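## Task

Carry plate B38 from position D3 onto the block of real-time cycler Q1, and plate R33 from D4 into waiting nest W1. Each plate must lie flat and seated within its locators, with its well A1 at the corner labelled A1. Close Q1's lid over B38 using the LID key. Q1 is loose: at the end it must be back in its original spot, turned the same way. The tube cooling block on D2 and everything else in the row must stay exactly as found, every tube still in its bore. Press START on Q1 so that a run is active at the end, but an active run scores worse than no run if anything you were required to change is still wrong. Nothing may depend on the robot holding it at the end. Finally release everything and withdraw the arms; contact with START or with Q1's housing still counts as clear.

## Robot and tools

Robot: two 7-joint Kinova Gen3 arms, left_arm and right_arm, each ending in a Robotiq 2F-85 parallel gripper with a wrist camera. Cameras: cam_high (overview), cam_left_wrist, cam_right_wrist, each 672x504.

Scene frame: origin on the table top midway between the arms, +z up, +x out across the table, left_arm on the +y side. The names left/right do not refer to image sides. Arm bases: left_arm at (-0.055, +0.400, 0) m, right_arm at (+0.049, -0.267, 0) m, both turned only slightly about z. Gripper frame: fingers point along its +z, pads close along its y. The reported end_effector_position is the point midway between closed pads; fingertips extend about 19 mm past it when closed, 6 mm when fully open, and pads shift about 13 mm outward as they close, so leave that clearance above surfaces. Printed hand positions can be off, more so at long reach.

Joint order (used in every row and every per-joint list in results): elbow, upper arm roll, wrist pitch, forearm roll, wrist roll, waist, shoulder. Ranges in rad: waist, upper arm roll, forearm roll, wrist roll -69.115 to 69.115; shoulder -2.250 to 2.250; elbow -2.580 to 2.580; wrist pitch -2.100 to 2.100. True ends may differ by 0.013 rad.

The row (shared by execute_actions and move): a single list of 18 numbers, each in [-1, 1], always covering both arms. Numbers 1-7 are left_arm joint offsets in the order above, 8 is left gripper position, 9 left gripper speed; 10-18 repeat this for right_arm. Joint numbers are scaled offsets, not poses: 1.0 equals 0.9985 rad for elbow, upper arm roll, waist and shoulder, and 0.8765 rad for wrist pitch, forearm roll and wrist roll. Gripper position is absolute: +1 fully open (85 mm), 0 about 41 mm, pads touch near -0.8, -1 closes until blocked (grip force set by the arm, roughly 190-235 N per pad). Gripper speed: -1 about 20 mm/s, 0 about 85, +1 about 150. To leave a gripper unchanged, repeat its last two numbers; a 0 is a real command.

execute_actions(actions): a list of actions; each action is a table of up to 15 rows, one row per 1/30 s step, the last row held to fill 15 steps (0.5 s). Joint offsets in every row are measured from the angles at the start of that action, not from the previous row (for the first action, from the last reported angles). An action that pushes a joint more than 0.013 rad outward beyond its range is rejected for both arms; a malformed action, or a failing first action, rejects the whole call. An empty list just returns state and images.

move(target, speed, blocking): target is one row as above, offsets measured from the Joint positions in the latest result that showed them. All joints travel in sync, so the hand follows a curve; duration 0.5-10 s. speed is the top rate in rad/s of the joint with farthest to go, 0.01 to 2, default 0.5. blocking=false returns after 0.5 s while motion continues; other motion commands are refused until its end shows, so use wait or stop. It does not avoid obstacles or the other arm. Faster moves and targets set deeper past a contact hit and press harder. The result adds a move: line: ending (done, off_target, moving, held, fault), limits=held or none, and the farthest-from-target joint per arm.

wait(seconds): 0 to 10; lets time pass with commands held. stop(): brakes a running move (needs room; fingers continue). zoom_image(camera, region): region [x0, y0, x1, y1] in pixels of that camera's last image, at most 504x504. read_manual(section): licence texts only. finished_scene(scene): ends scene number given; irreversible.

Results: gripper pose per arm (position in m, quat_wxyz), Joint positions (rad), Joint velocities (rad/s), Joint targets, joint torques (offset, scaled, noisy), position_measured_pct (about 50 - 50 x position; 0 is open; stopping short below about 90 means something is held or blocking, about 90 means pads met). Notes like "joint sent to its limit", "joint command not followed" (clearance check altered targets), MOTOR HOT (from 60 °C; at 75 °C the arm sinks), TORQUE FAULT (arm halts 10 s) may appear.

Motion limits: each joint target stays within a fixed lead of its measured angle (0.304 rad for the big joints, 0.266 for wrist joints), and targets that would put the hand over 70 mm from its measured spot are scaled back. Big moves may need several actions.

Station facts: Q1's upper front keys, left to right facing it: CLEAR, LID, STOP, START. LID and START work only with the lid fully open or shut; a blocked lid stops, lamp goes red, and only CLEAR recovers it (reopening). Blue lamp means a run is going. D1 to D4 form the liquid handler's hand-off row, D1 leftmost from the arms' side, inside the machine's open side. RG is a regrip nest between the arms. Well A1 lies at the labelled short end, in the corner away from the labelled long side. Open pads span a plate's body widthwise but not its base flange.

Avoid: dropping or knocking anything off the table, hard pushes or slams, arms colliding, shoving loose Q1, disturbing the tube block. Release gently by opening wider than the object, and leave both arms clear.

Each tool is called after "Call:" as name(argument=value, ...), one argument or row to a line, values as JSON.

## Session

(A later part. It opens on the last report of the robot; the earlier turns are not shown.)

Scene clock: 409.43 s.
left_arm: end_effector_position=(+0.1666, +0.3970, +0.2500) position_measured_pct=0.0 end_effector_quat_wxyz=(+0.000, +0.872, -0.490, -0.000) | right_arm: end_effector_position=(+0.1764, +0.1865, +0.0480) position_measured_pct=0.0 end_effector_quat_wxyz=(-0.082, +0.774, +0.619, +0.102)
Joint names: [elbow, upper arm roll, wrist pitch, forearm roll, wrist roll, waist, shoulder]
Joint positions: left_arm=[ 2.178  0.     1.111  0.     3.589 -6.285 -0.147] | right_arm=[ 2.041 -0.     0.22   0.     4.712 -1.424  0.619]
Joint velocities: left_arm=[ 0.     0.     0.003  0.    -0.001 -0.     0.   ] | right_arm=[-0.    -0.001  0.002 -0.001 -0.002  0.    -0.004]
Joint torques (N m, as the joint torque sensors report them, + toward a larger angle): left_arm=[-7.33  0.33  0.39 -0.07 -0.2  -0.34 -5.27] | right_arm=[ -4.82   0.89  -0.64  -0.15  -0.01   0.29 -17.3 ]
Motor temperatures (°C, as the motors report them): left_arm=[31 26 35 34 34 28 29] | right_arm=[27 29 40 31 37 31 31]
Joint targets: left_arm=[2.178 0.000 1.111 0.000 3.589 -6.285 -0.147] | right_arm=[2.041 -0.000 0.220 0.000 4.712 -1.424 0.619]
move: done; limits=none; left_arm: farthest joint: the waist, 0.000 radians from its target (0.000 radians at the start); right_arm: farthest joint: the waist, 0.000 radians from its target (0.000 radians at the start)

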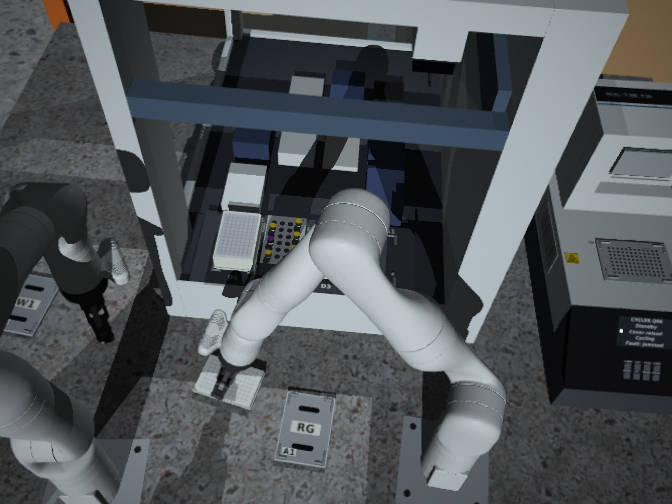

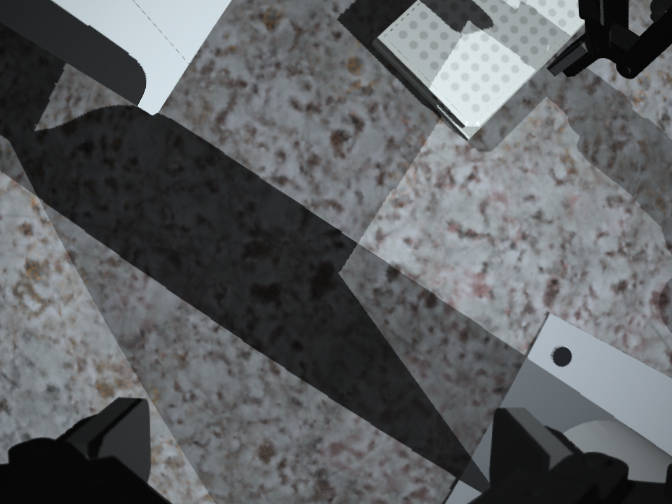

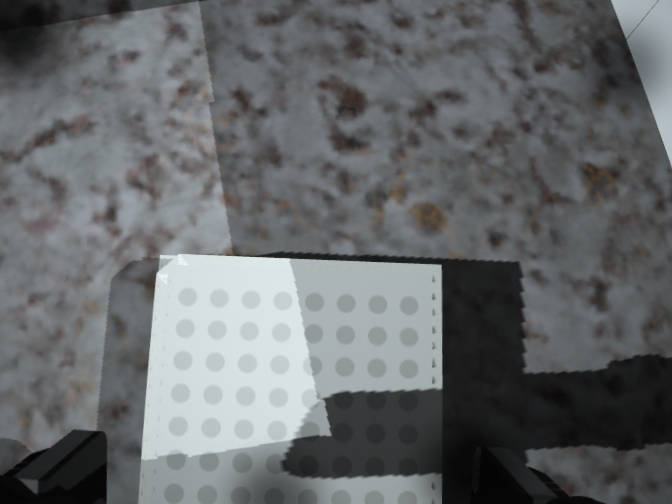

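Call:
move(
  target=[0,0,0,0,0,0.3,0,1,0, 0.009,0,0.719,0,-0.926,0.35,-0.62,1,-0.5],
  speed=0.9,
)

Call:
move(
  target=[0.0223,0,-0.5488,0,0,0.4683,0.459,1,0, -0.1544,0,0.067,0.305,-0.312,0.0648,0.1972,1,-0.5],
  speed=0.6,
)

Scene clock: 418.83 s.
left_arm: end_effector_position=(+0.1559, +0.3319, +0.2500) position_measured_pct=0.0 end_effector_quat_wxyz=(+0.000, +0.789, -0.614, -0.000) | right_arm: end_effector_position=(+0.2609, +0.0172, +0.2582) position_measured_pct=0.0 end_effector_quat_wxyz=(-0.095, +0.988, +0.093, +0.074)
Joint names: [elbow, upper arm roll, wrist pitch, forearm roll, wrist roll, waist, shoulder]
Joint positions: left_arm=[ 2.178  0.     1.111  0.     3.589 -5.985 -0.147] | right_arm=[ 2.05  -0.     0.85   0.     3.9   -1.075  0.001]
Joint velocities: left_arm=[-0.    -0.     0.001 -0.002  0.     0.002  0.   ] | right_arm=[ 0.002 -0.     0.001 -0.     0.001  0.001 -0.003]
Joint torques (N m, as the joint torque sensors report them, + toward a larger angle): left_arm=[-6.92  0.    0.4  -0.1  -0.19 -0.06 -5.3 ] | right_arm=[-8.49  0.69 -0.54 -0.17  0.    0.38 -9.17]
Motor temperatures (°C, as the motors report them): left_arm=[31 26 35 34 34 28 29] | right_arm=[27 29 40 31 37 31 31]
Joint targets: left_arm=[2.178 0.000 1.111 0.000 3.589 -5.985 -0.147] | right_arm=[2.050 -0.000 0.850 0.000 3.900 -1.074 0.000]
move: done; limits=none; left_arm: farthest joint: the waist, 0.000 radians from its target (0.299 radians at the start); right_arm: farthest joint: the shoulder, 0.001 radians from its target (0.619 radians at the start)

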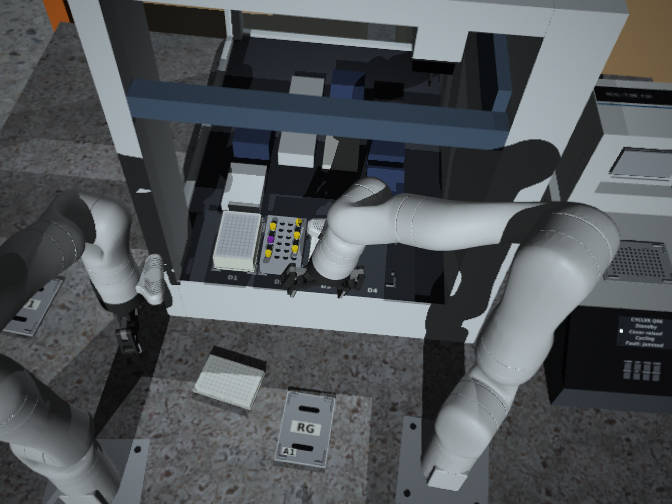

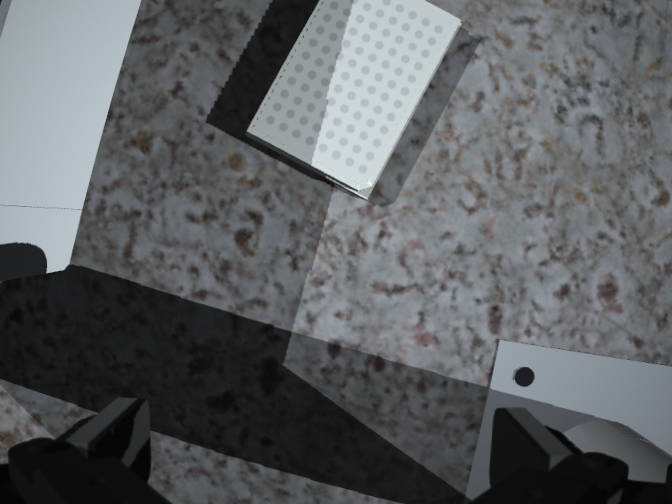

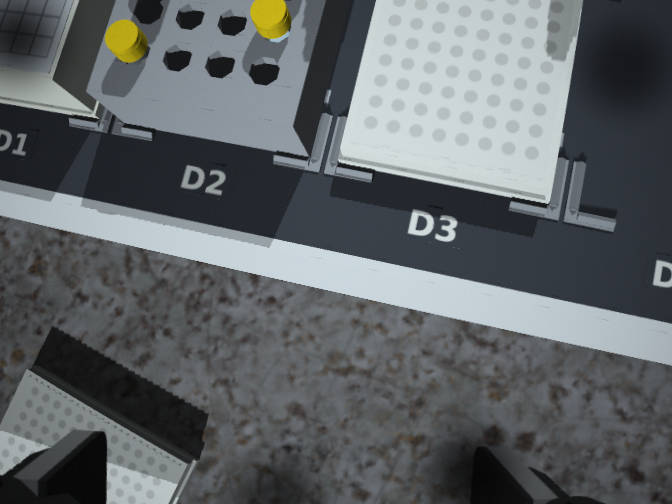

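Scene clock: 420.23 s.
left_arm: end_effector_position=(+0.1766, +0.1860, +0.1200) position_measured_pct=0.0 end_effector_quat_wxyz=(-0.000, -0.626, +0.780, -0.000) | right_arm: end_effector_position=(+0.3603, +0.0041, +0.2399) position_measured_pct=0.0 end_effector_quat_wxyz=(+0.000, +0.991, +0.000, +0.131)
Joint names: [elbow, upper arm roll, wrist pitch, forearm roll, wrist roll, waist, shoulder]
Joint positions: left_arm=[ 2.2    0.     0.629  0.     3.589 -5.518  0.311] | right_arm=[ 1.896 -0.     0.908  0.268  3.627 -1.01   0.197]
Joint velocities: left_arm=[ 0.    -0.     0.001  0.001 -0.     0.002  0.002] | right_arm=[-0.001 -0.001  0.001  0.002  0.001  0.     0.   ]
Joint torques (N m, as the joint torque sensors report them, + toward a larger angle): left_arm=[ -4.64   0.17   0.4   -0.06  -0.21  -0.4  -12.69] | right_arm=[ -8.03   0.91  -0.22   0.46  -0.03   0.28 -12.57]
Motor temperatures (°C, as the motors report them): left_arm=[31 26 35 34 34 28 29] | right_arm=[27 29 40 31 37 31 31]
Joint targets: left_arm=[2.200 0.000 0.629 0.000 3.589 -5.518 0.312] | right_arm=[1.896 -0.000 0.908 0.268 3.627 -1.010 0.198]
move: done; limits=none; left_arm: farthest joint: the waist, 0.001 radians from its target (0.468 radians at the start); right_arm: farthest joint: the waist, 0.000 radians from its target (0.064 radians at the start)

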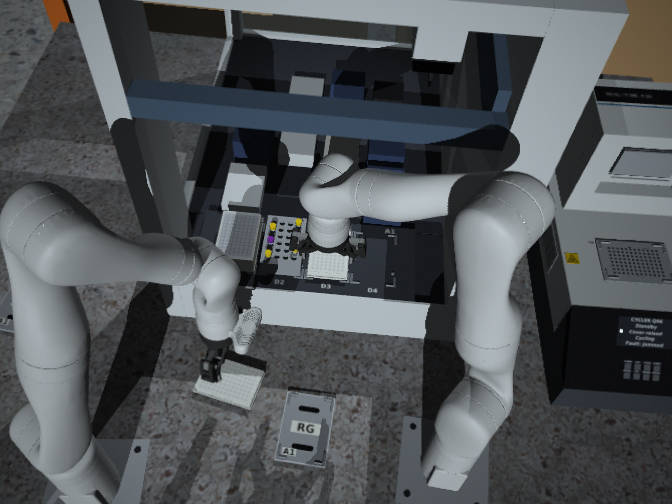

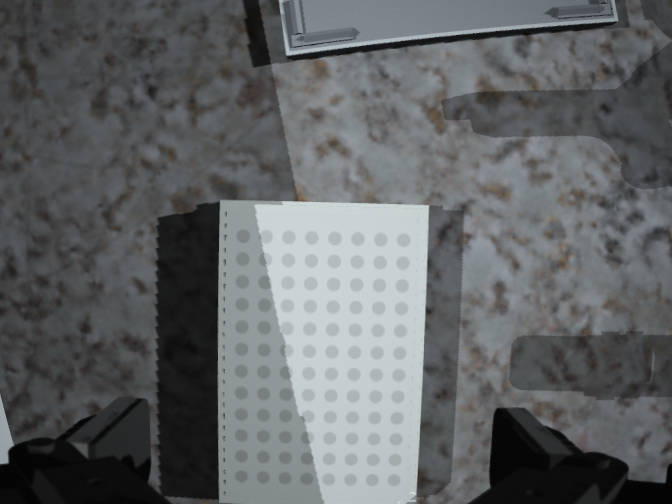

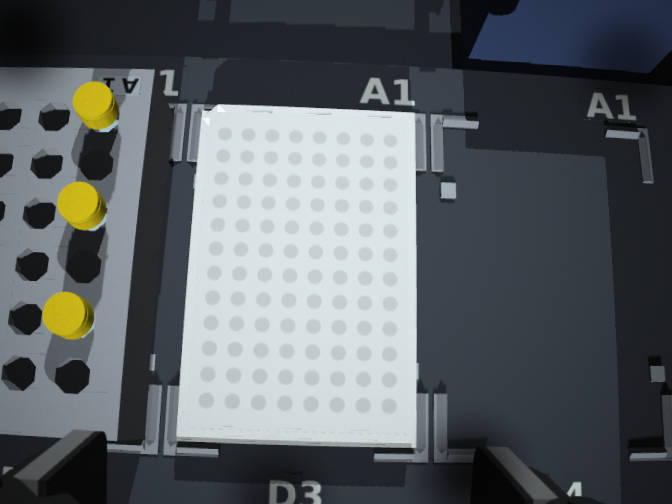

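Call:
zoom_image(
  camera="cam_right_wrist",
  region=[0, 50, 240, 290],
)

Call:
zoom_image(
  camera="cam_right_wrist",
  region=[0, 260, 240, 500],
)

Region (0, 50, 240, 290) of cam_right_wrist's 672x504 image, scaled by 2.100.

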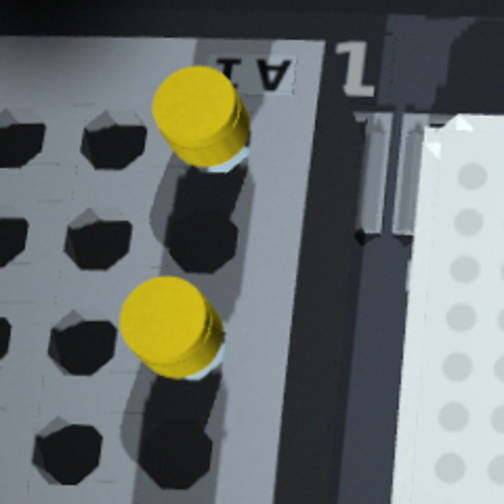

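Region (0, 260, 240, 500) of cam_right_wrist's 672x504 image, scaled by 2.100.

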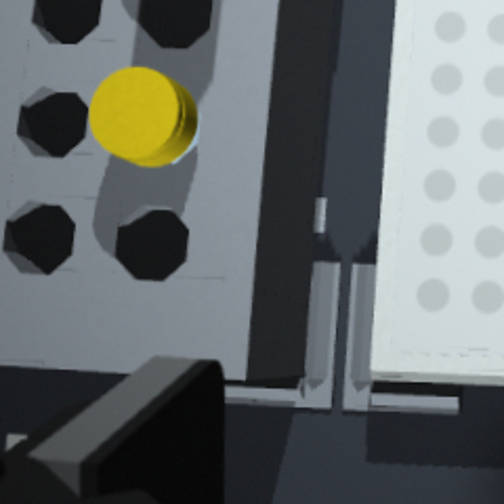

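Call:
zoom_image(
  camera="cam_high",
  region=[280, 220, 380, 280],
)

Call:
zoom_image(
  camera="cam_left_wrist",
  region=[470, 390, 672, 504],
)

Region (280, 220, 380, 280) of cam_high's 672x504 image, scaled by 5.040, with more detail than that image has; it fills the top 302 rows of this view, and the rest is white.

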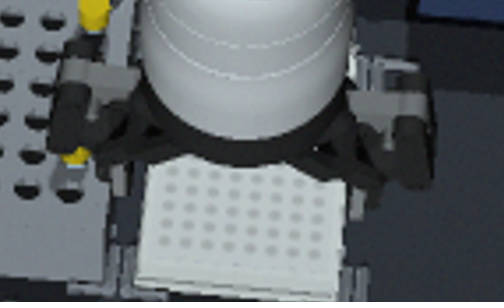

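Region (470, 390, 672, 504) of cam_left_wrist's 672x504 image, scaled by 2.495; it fills the top 284 rows of this view, and the rest is white.

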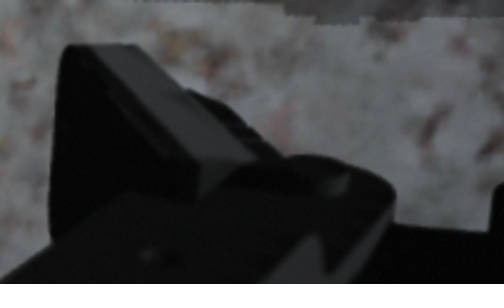

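Call:
move(
  target=[0.0802,0,-0.3549,0,-0.0034,-0.002,0.2329,1,0, 0.0437,0,-0.2241,-0.0264,0.0908,0.1068,0.0938,1,-0.5],
  speed=0.35,
)

Scene clock: 518.63 s.
left_arm: end_effector_position=(+0.1781, +0.1856, +0.0350) position_measured_pct=0.0 end_effector_quat_wxyz=(-0.000, -0.625, +0.781, +0.000) | right_arm: end_effector_position=(+0.3971, +0.0035, +0.1949) position_measured_pct=0.0 end_effector_quat_wxyz=(-0.025, +0.991, -0.004, +0.130)
Joint names: [elbow, upper arm roll, wrist pitch, forearm roll, wrist roll, waist, shoulder]
Joint positions: left_arm=[ 2.28   0.     0.318  0.     3.586 -5.52   0.544] | right_arm=[ 1.939 -0.     0.712  0.245  3.706 -0.903  0.291]
Joint velocities: left_arm=[ 0.    -0.    -0.    -0.     0.001  0.     0.003] | right_arm=[-0.001  0.     0.     0.     0.001  0.001  0.001]
Joint torques (N m, as the joint torque sensors report them, + toward a larger angle): left_arm=[ -2.     0.42   0.    -0.13  -0.24  -0.37 -14.17] | right_arm=[ -7.54   0.96  -0.39   0.29  -0.07   0.42 -13.95]
Motor temperatures (°C, as the motors report them): left_arm=[31 26 35 34 34 28 29] | right_arm=[27 29 40 31 37 31 31]
Joint targets: left_arm=[2.280 0.000 0.318 0.000 3.586 -5.520 0.544] | right_arm=[1.939 -0.000 0.712 0.245 3.706 -0.903 0.291]
move: done; limits=none; left_arm: farthest joint: the waist, 0.000 radians from its target (0.002 radians at the start); right_arm: farthest joint: the waist, 0.000 radians from its target (0.107 radians at the start)

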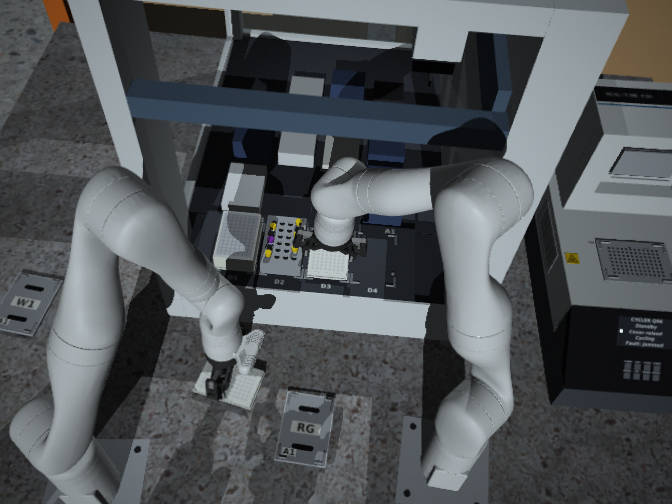

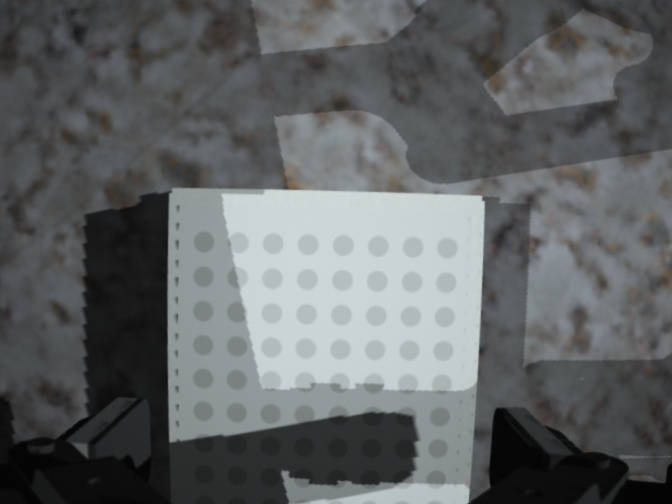

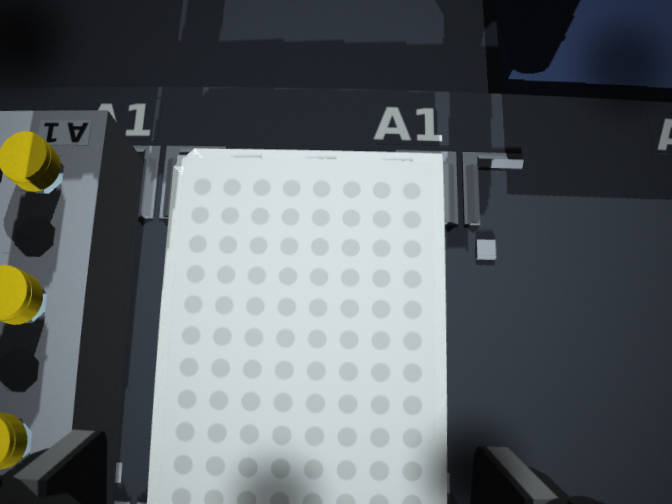

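Call:
move(
  target=[0.0099,0,-0.0767,0,0,0,0.0575,1,0, 0.0332,0,-0.0736,0.024,-0.0300,-0.0003,0.0328,1,-0.5],
  speed=0.07,
)

Call:
zoom_image(
  camera="cam_right_wrist",
  region=[0, 380, 180, 504],
)

Scene clock: 536.03 s.
left_arm: end_effector_position=(+0.1781, +0.1856, +0.0161) position_measured_pct=0.0 end_effector_quat_wxyz=(-0.000, -0.625, +0.781, +0.000) | right_arm: end_effector_position=(+0.3973, +0.0032, +0.1748) position_measured_pct=0.0 end_effector_quat_wxyz=(-0.024, +0.991, -0.003, +0.130)
Joint names: [elbow, upper arm roll, wrist pitch, forearm roll, wrist roll, waist, shoulder]
Joint positions: left_arm=[ 2.29   0.     0.251  0.     3.586 -5.52   0.601] | right_arm=[ 1.973  0.     0.648  0.266  3.68  -0.903  0.324]
Joint velocities: left_arm=[ 0.     0.     0.001  0.     0.001 -0.     0.002] | right_arm=[ 0.001  0.    -0.001  0.     0.001  0.001  0.001]
Joint torques (N m, as the joint torque sensors report them, + toward a larger angle): left_arm=[ -1.62   0.53   0.46   0.09  -0.25  -0.09 -14.48] | right_arm=[ -7.4    0.77  -0.53   0.17  -0.04   0.07 -14.12]
Motor temperatures (°C, as the motors report them): left_arm=[31 26 35 34 34 28 29] | right_arm=[27 29 40 31 37 31 31]
Joint targets: left_arm=[2.290 0.000 0.251 0.000 3.586 -5.520 0.601] | right_arm=[1.973 -0.000 0.648 0.266 3.680 -0.904 0.324]
move: done; limits=none; left_arm: farthest joint: the shoulder, 0.001 radians from its target (0.058 radians at the start); right_arm: farthest joint: the elbow, 0.001 radians from its target (0.033 radians at the start)

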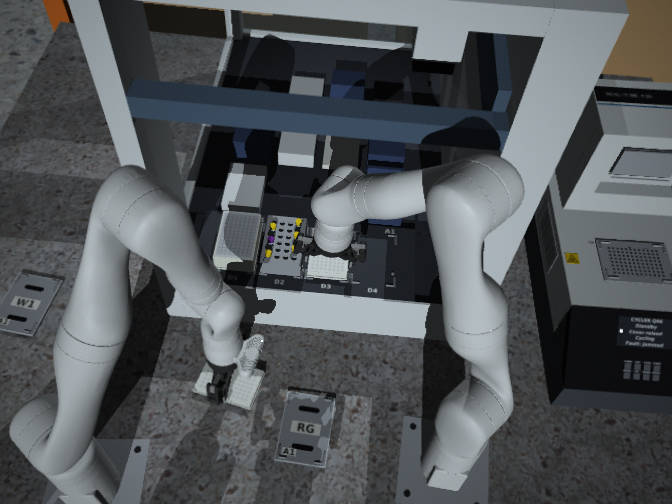

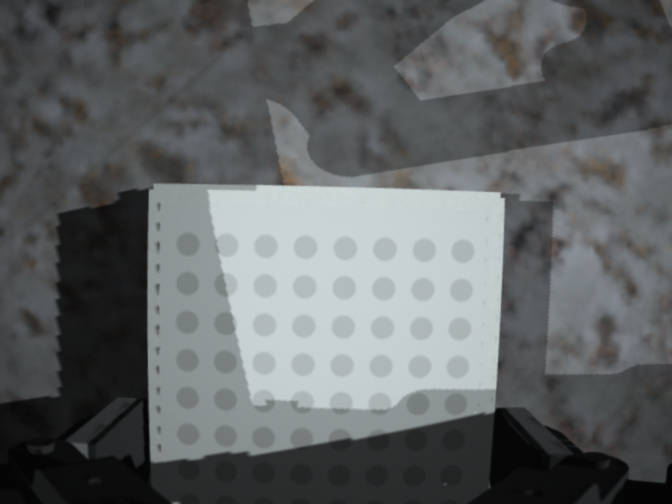

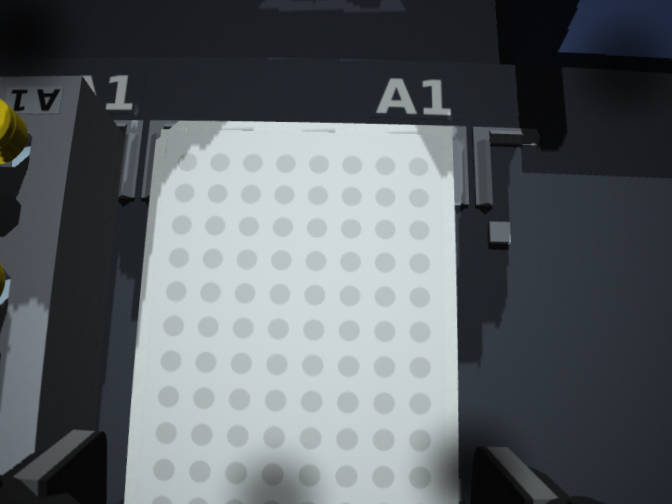

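Region (0, 380, 180, 504) of cam_right_wrist's 672x504 image, scaled by 2.800; it fills the top 347 rows of this view, and the rest is white.

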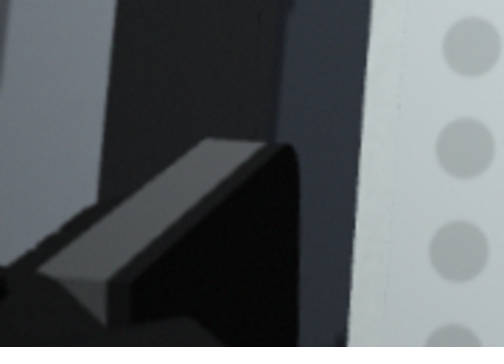

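Call:
move(
  target=[0,0,0,0,0,0,0,0.7,-1, 0.0147,0,-0.0353,0.0128,-0.0155,0.001,0.0169,1,-0.5],
  speed=0.04,
)

Call:
zoom_image(
  camera="cam_right_wrist",
  region=[0, 380, 180, 504],
)

Call:
zoom_image(
  camera="cam_right_wrist",
  region=[400, 380, 580, 504],
)

Scene clock: 544.53 s.
left_arm: end_effector_position=(+0.1781, +0.1856, +0.0178) position_measured_pct=9.9 end_effector_quat_wxyz=(+0.000, -0.625, +0.781, -0.001) | right_arm: end_effector_position=(+0.3976, +0.0030, +0.1653) position_measured_pct=0.0 end_effector_quat_wxyz=(-0.025, +0.991, -0.004, +0.131)
Joint names: [elbow, upper arm roll, wrist pitch, forearm roll, wrist roll, waist, shoulder]
Joint positions: left_arm=[ 2.292  0.     0.254  0.     3.586 -5.52   0.595] | right_arm=[ 1.988  0.     0.617  0.277  3.667 -0.902  0.34 ]
Joint velocities: left_arm=[ 0.    -0.     0.     0.    -0.     0.001 -0.   ] | right_arm=[-0.001  0.     0.001 -0.001  0.     0.     0.001]
Joint torques (N m, as the joint torque sensors report them, + toward a larger angle): left_arm=[-2.4   0.57 -1.18 -0.03 -0.22 -0.36 -9.36] | right_arm=[ -6.92   0.99  -0.4    0.2   -0.03   0.34 -14.27]
Motor temperatures (°C, as the motors report them): left_arm=[31 26 35 34 34 28 30] | right_arm=[27 29 40 31 37 31 31]
Joint targets: left_arm=[2.290 0.000 0.251 0.000 3.586 -5.520 0.601] | right_arm=[1.988 0.000 0.617 0.277 3.667 -0.902 0.341]
move: done; limits=none; left_arm: farthest joint: the shoulder, 0.006 radians from its target (0.000 radians at the start); right_arm: farthest joint: the waist, 0.000 radians from its target (0.001 radians at the start)

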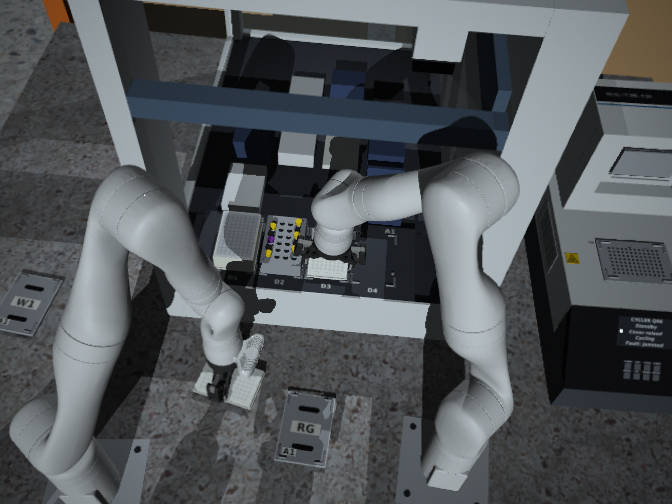

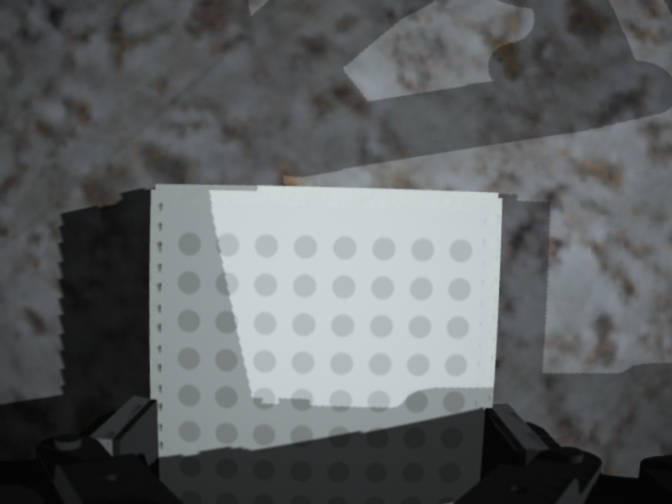

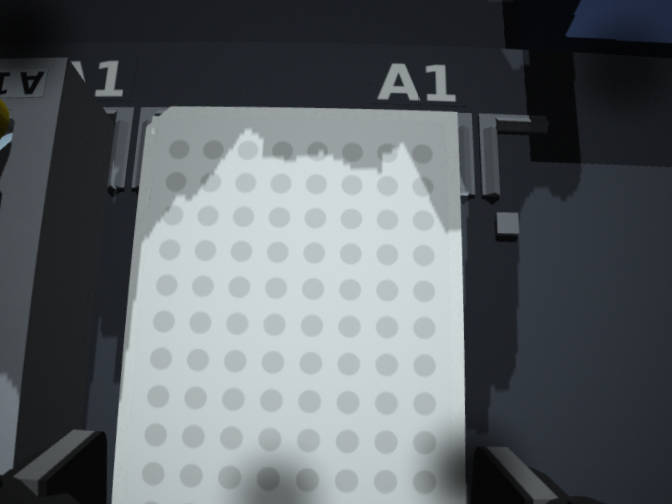

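Region (0, 380, 180, 504) of cam_right_wrist's 672x504 image, scaled by 2.800; it fills the top 347 rows of this view, and the rest is white.

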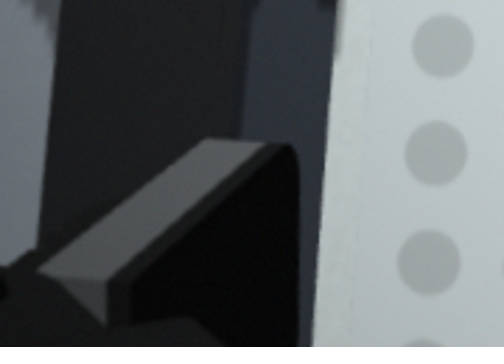

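Region (400, 380, 580, 504) of cam_right_wrist's 672x504 image, scaled by 2.800; it fills the top 347 rows of this view, and the rest is white.

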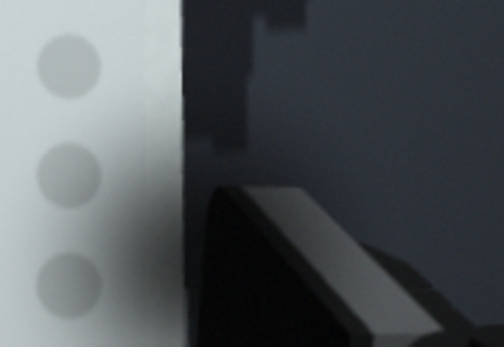

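Call:
move(
  target=[-0.0302,0,0.1766,0,0,0,-0.1242,0.7,-1, -0.0122,0,0.0238,0.0354,-0.0386,-0.0158,0.0198,1,-0.5],
  speed=0.15,
)

Call:
zoom_image(
  camera="cam_high",
  region=[250, 200, 380, 300],
)

Scene clock: 562.33 s.
left_arm: end_effector_position=(+0.1786, +0.1852, +0.0599) position_measured_pct=10.3 end_effector_quat_wxyz=(-0.000, -0.625, +0.781, -0.000) | right_arm: end_effector_position=(+0.3977, +0.0029, +0.1604) position_measured_pct=0.0 end_effector_quat_wxyz=(-0.010, +0.991, -0.002, +0.131)
Joint names: [elbow, upper arm roll, wrist pitch, forearm roll, wrist roll, waist, shoulder]
Joint positions: left_arm=[ 2.261  0.     0.409  0.     3.586 -5.52   0.471] | right_arm=[ 1.975  0.     0.638  0.308  3.633 -0.918  0.36 ]
Joint velocities: left_arm=[-0.    -0.    -0.     0.001 -0.001  0.    -0.004] | right_arm=[-0.001  0.001  0.001 -0.    -0.    -0.     0.001]
Joint torques (N m, as the joint torque sensors report them, + toward a larger angle): left_arm=[ -2.86   0.46   0.19   0.01  -0.13  -0.5  -13.18] | right_arm=[ -6.89   1.09  -0.33   0.25  -0.04   0.27 -14.69]
Motor temperatures (°C, as the motors report them): left_arm=[31 26 35 34 34 28 30] | right_arm=[27 29 40 31 37 31 31]
Joint targets: left_arm=[2.261 0.000 0.409 0.000 3.586 -5.520 0.471] | right_arm=[1.975 0.000 0.638 0.308 3.633 -0.918 0.360]
move: done; limits=none; left_arm: farthest joint: the waist, 0.000 radians from its target (0.000 radians at the start); right_arm: farthest joint: the waist, 0.000 radians from its target (0.015 radians at the start)

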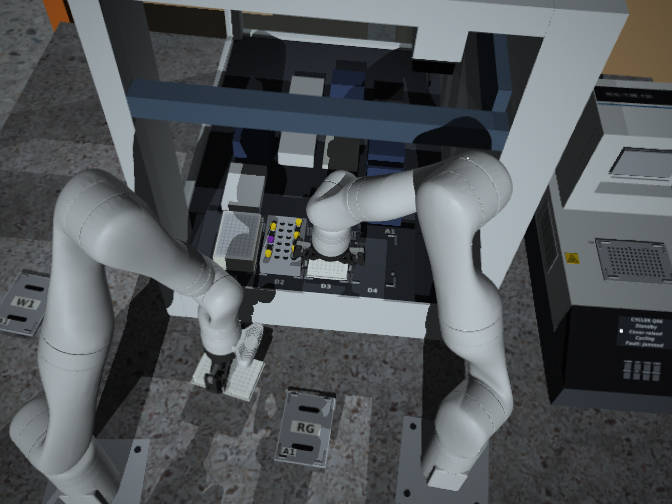

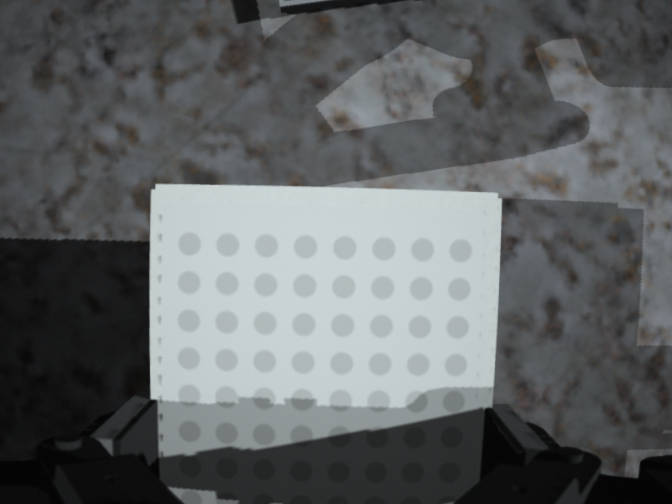

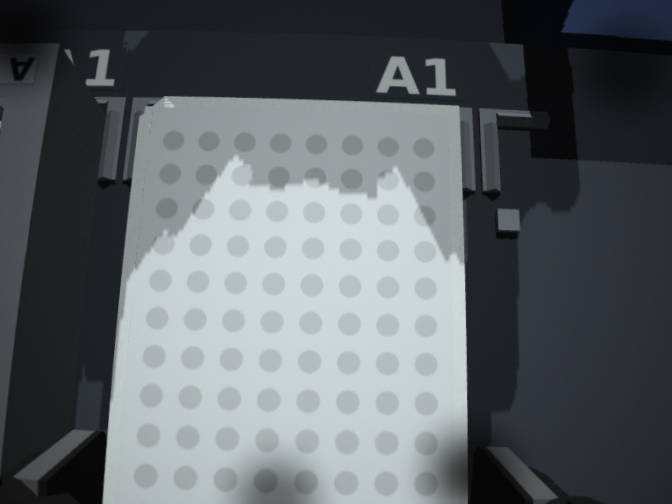

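Region (250, 200, 380, 300) of cam_high's 672x504 image, scaled by 3.877, with more detail than that image has; it fills the top 388 rows of this view, and the rest is white.

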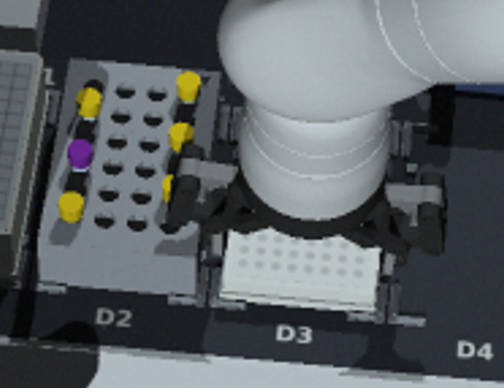

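Call:
move(
  target=[0.0956,0,0.321,0,0.2,-0.716,-0.3768,0.7,-1, -0.0127,0,0.0268,0.0176,-0.0188,-0.0105,0.0085,1,-0.5],
  speed=0.7,
)

Scene clock: 576.27 s.
left_arm: end_effector_position=(+0.1860, +0.3869, +0.1498) position_measured_pct=10.3 end_effector_quat_wxyz=(+0.000, +0.900, -0.435, -0.000) | right_arm: end_effector_position=(+0.3978, +0.0025, +0.1600) position_measured_pct=0.0 end_effector_quat_wxyz=(+0.000, +0.991, -0.001, +0.131)
Joint names: [elbow, upper arm roll, wrist pitch, forearm roll, wrist roll, waist, shoulder]
Joint positions: left_arm=[ 2.357  0.     0.69   0.     3.762 -6.235  0.095] | right_arm=[ 1.963  0.001  0.662  0.324  3.616 -0.928  0.368]
Joint velocities: left_arm=[-0.     0.    -0.     0.     0.    -0.002 -0.001] | right_arm=[ 0.    -0.001 -0.    -0.001  0.001 -0.002 -0.   ]
Joint torques (N m, as the joint torque sensors report them, + toward a larger angle): left_arm=[-4.72  0.17  0.21 -0.01 -0.3  -0.55 -8.34] | right_arm=[ -6.94   0.76  -0.35   0.25   0.01   0.03 -14.61]
Motor temperatures (°C, as the motors report them): left_arm=[31 26 35 34 34 28 30] | right_arm=[27 29 40 31 37 31 31]
Joint targets: left_arm=[2.357 0.000 0.690 0.000 3.762 -6.235 0.095] | right_arm=[1.963 0.000 0.661 0.323 3.616 -0.929 0.369]
move: done; limits=none; left_arm: farthest joint: the shoulder, 0.001 radians from its target (0.376 radians at the start); right_arm: farthest joint: the upper arm roll, 0.001 radians from its target (0.000 radians at the start)

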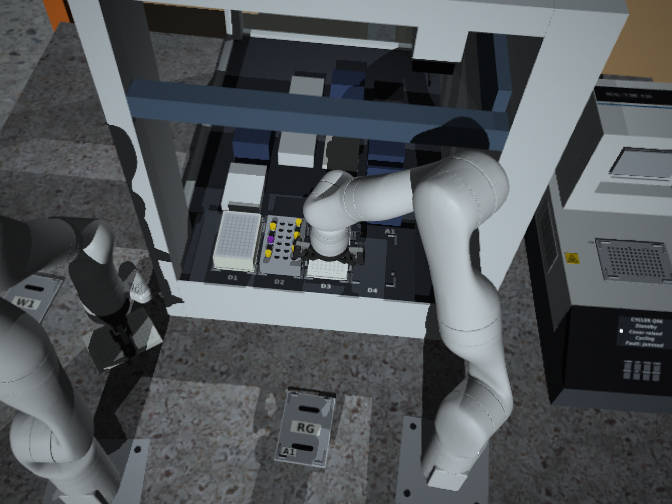

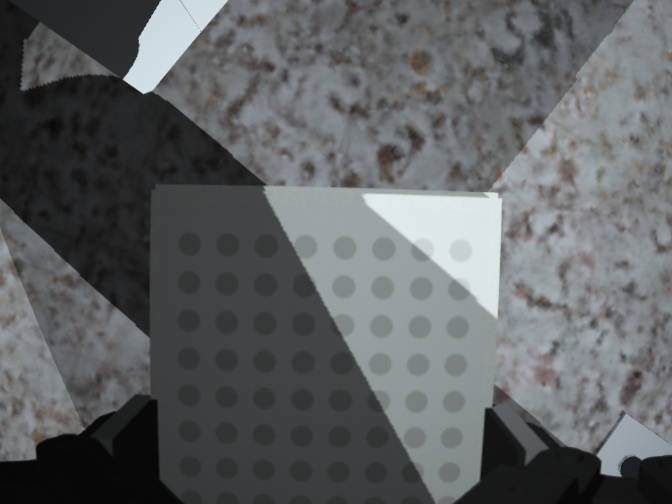

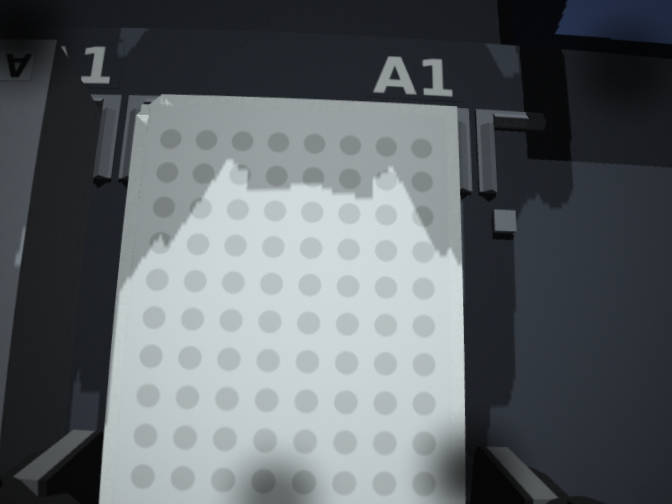

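Call:
move(
  target=[-0.5658,0,-0.0089,0,0.1863,-0.6312,0.5732,0.7,-1, 0,-0.001,0,0,-0.003,-0.003,-0.002,0.7,-1],
  speed=0.7,
)

Scene clock: 584.60 s.
left_arm: end_effector_position=(+0.3177, +0.6688, +0.0600) position_measured_pct=10.3 end_effector_quat_wxyz=(+0.000, +0.999, -0.054, +0.000) | right_arm: end_effector_position=(+0.3975, +0.0036, +0.1623) position_measured_pct=10.3 end_effector_quat_wxyz=(-0.001, +0.991, -0.001, +0.132)
Joint names: [elbow, upper arm roll, wrist pitch, forearm roll, wrist roll, waist, shoulder]
Joint positions: left_arm=[ 1.792  0.     0.682  0.     3.925 -6.865  0.667] | right_arm=[ 1.963  0.     0.663  0.324  3.614 -0.931  0.363]
Joint velocities: left_arm=[-0.     0.     0.     0.001  0.001 -0.004  0.003] | right_arm=[-0.     0.001  0.    -0.    -0.001  0.001  0.   ]
Joint torques (N m, as the joint torque sensors report them, + toward a larger angle): left_arm=[ -4.76   0.57   0.34  -0.07  -0.41  -0.4  -19.3 ] | right_arm=[ -6.59   0.49  -1.01  -0.02  -0.1    0.   -12.05]
Motor temperatures (°C, as the motors report them): left_arm=[31 26 35 34 34 28 30] | right_arm=[27 29 40 31 37 31 31]
Joint targets: left_arm=[1.792 0.000 0.682 0.000 3.925 -6.865 0.668] | right_arm=[1.963 -0.000 0.662 0.324 3.614 -0.931 0.366]
move: done; limits=none; left_arm: farthest joint: the waist, 0.001 radians from its target (0.630 radians at the start); right_arm: farthest joint: the shoulder, 0.003 radians from its target (0.002 radians at the start)

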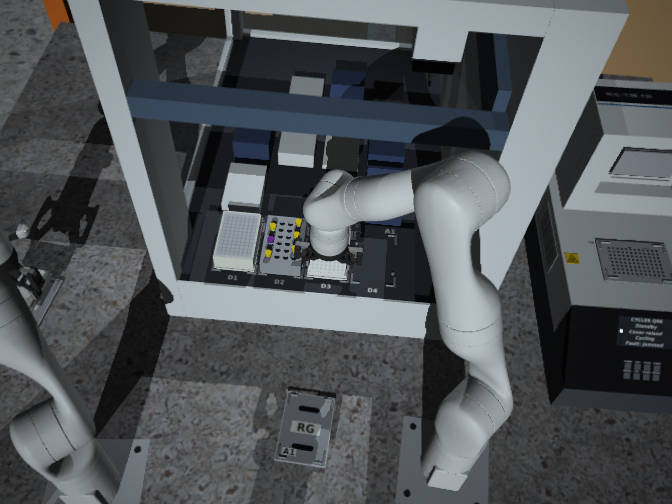

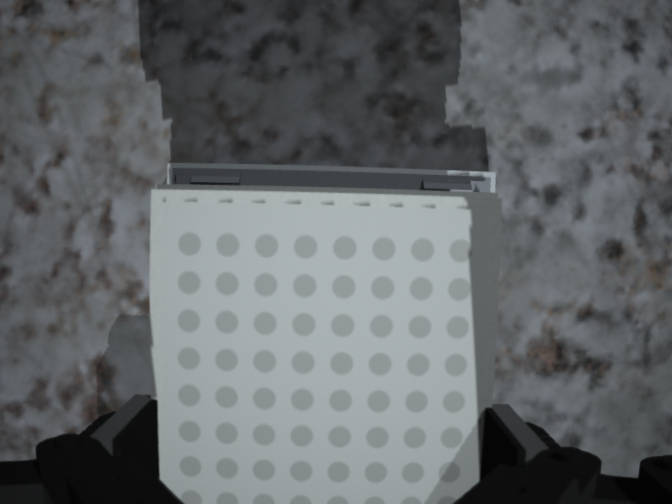

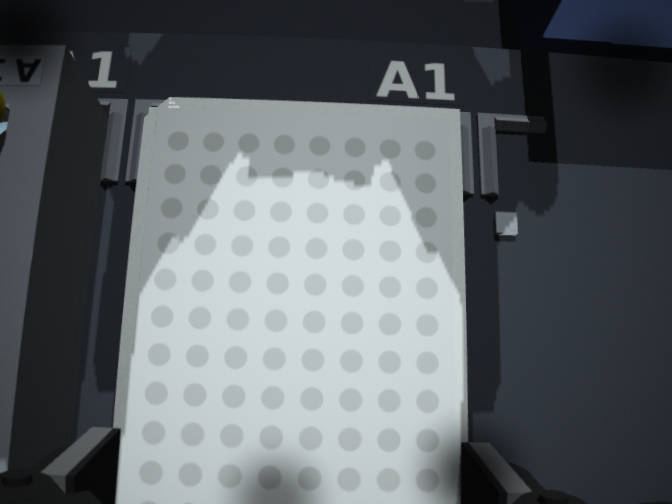

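Call:
move(
  target=[0.0119,0,-0.0527,0,-0.002,0.0022,0.0343,0.7,-1, -0.0559,0,0.1216,-0.0451,0.0612,0.002,-0.0518,0.7,-1],
  speed=0.12,
)

Call:
zoom_image(
  camera="cam_left_wrist",
  region=[130, 140, 260, 240],
)

Call:
zoom_image(
  camera="cam_left_wrist",
  region=[400, 150, 530, 250],
)

Scene clock: 604.97 s.
left_arm: end_effector_position=(+0.3180, +0.6678, +0.0421) position_measured_pct=10.3 end_effector_quat_wxyz=(+0.000, +0.998, -0.056, +0.000) | right_arm: end_effector_position=(+0.3978, +0.0030, +0.1950) position_measured_pct=10.3 end_effector_quat_wxyz=(+0.000, +0.991, -0.001, +0.131)
Joint names: [elbow, upper arm roll, wrist pitch, forearm roll, wrist roll, waist, shoulder]
Joint positions: left_arm=[ 1.804  0.     0.636  0.     3.923 -6.862  0.702] | right_arm=[ 1.907  0.     0.77   0.285  3.667 -0.929  0.312]
Joint velocities: left_arm=[-0.     0.    -0.001 -0.     0.    -0.001  0.001] | right_arm=[-0.001  0.002 -0.001  0.001 -0.     0.    -0.002]
Joint torques (N m, as the joint torque sensors report them, + toward a larger angle): left_arm=[ -4.65   0.41   0.23   0.11  -0.27  -0.22 -19.18] | right_arm=[ -7.57   0.98  -0.27   0.3    0.     0.52 -14.26]
Motor temperatures (°C, as the motors report them): left_arm=[31 26 35 34 34 28 30] | right_arm=[27 29 40 31 37 31 31]
Joint targets: left_arm=[1.804 0.000 0.636 0.000 3.923 -6.862 0.702] | right_arm=[1.907 0.000 0.770 0.285 3.667 -0.929 0.312]
move: done; limits=none; left_arm: farthest joint: the waist, 0.000 radians from its target (0.002 radians at the start); right_arm: farthest joint: the waist, 0.000 radians from its target (0.002 radians at the start)

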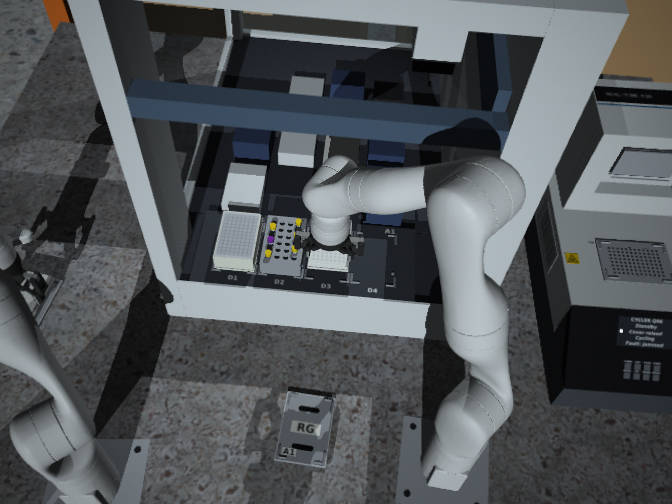

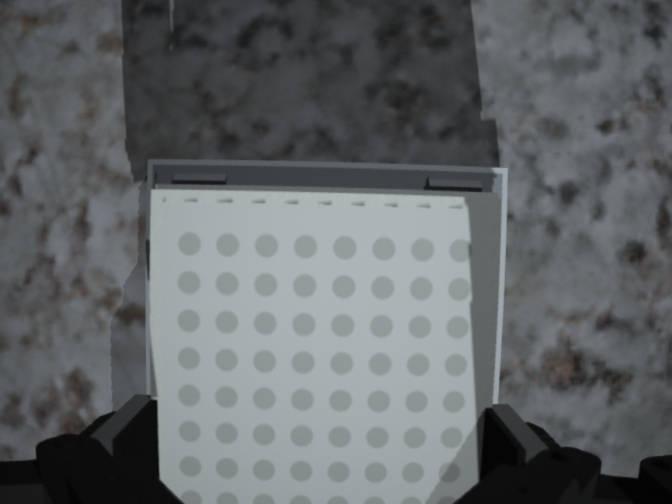

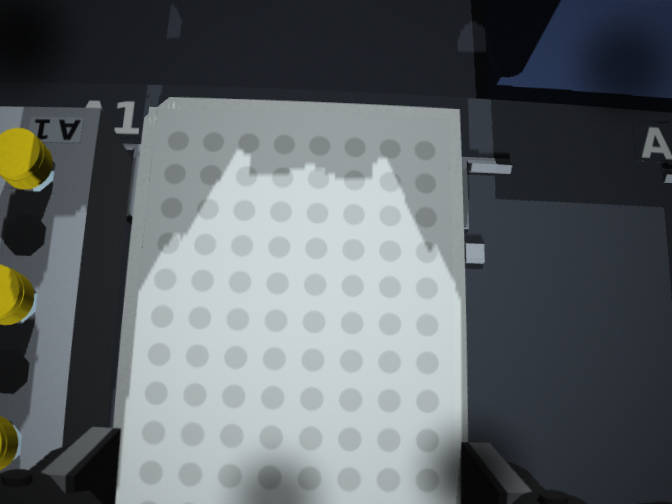

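Region (130, 140, 260, 240) of cam_left_wrist's 672x504 image, scaled by 3.877; it fills the top 388 rows of this view, and the rest is white.

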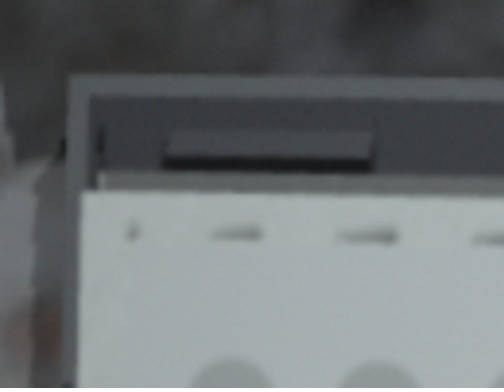

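Region (400, 150, 530, 250) of cam_left_wrist's 672x504 image, scaled by 3.877; it fills the top 388 rows of this view, and the rest is white.

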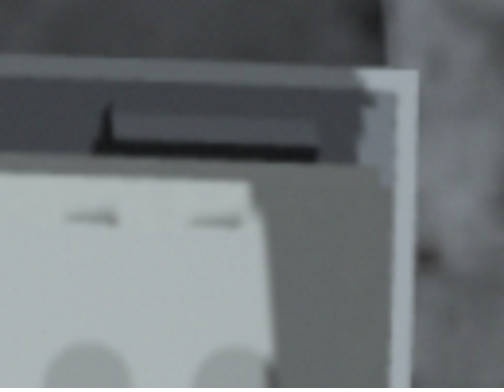

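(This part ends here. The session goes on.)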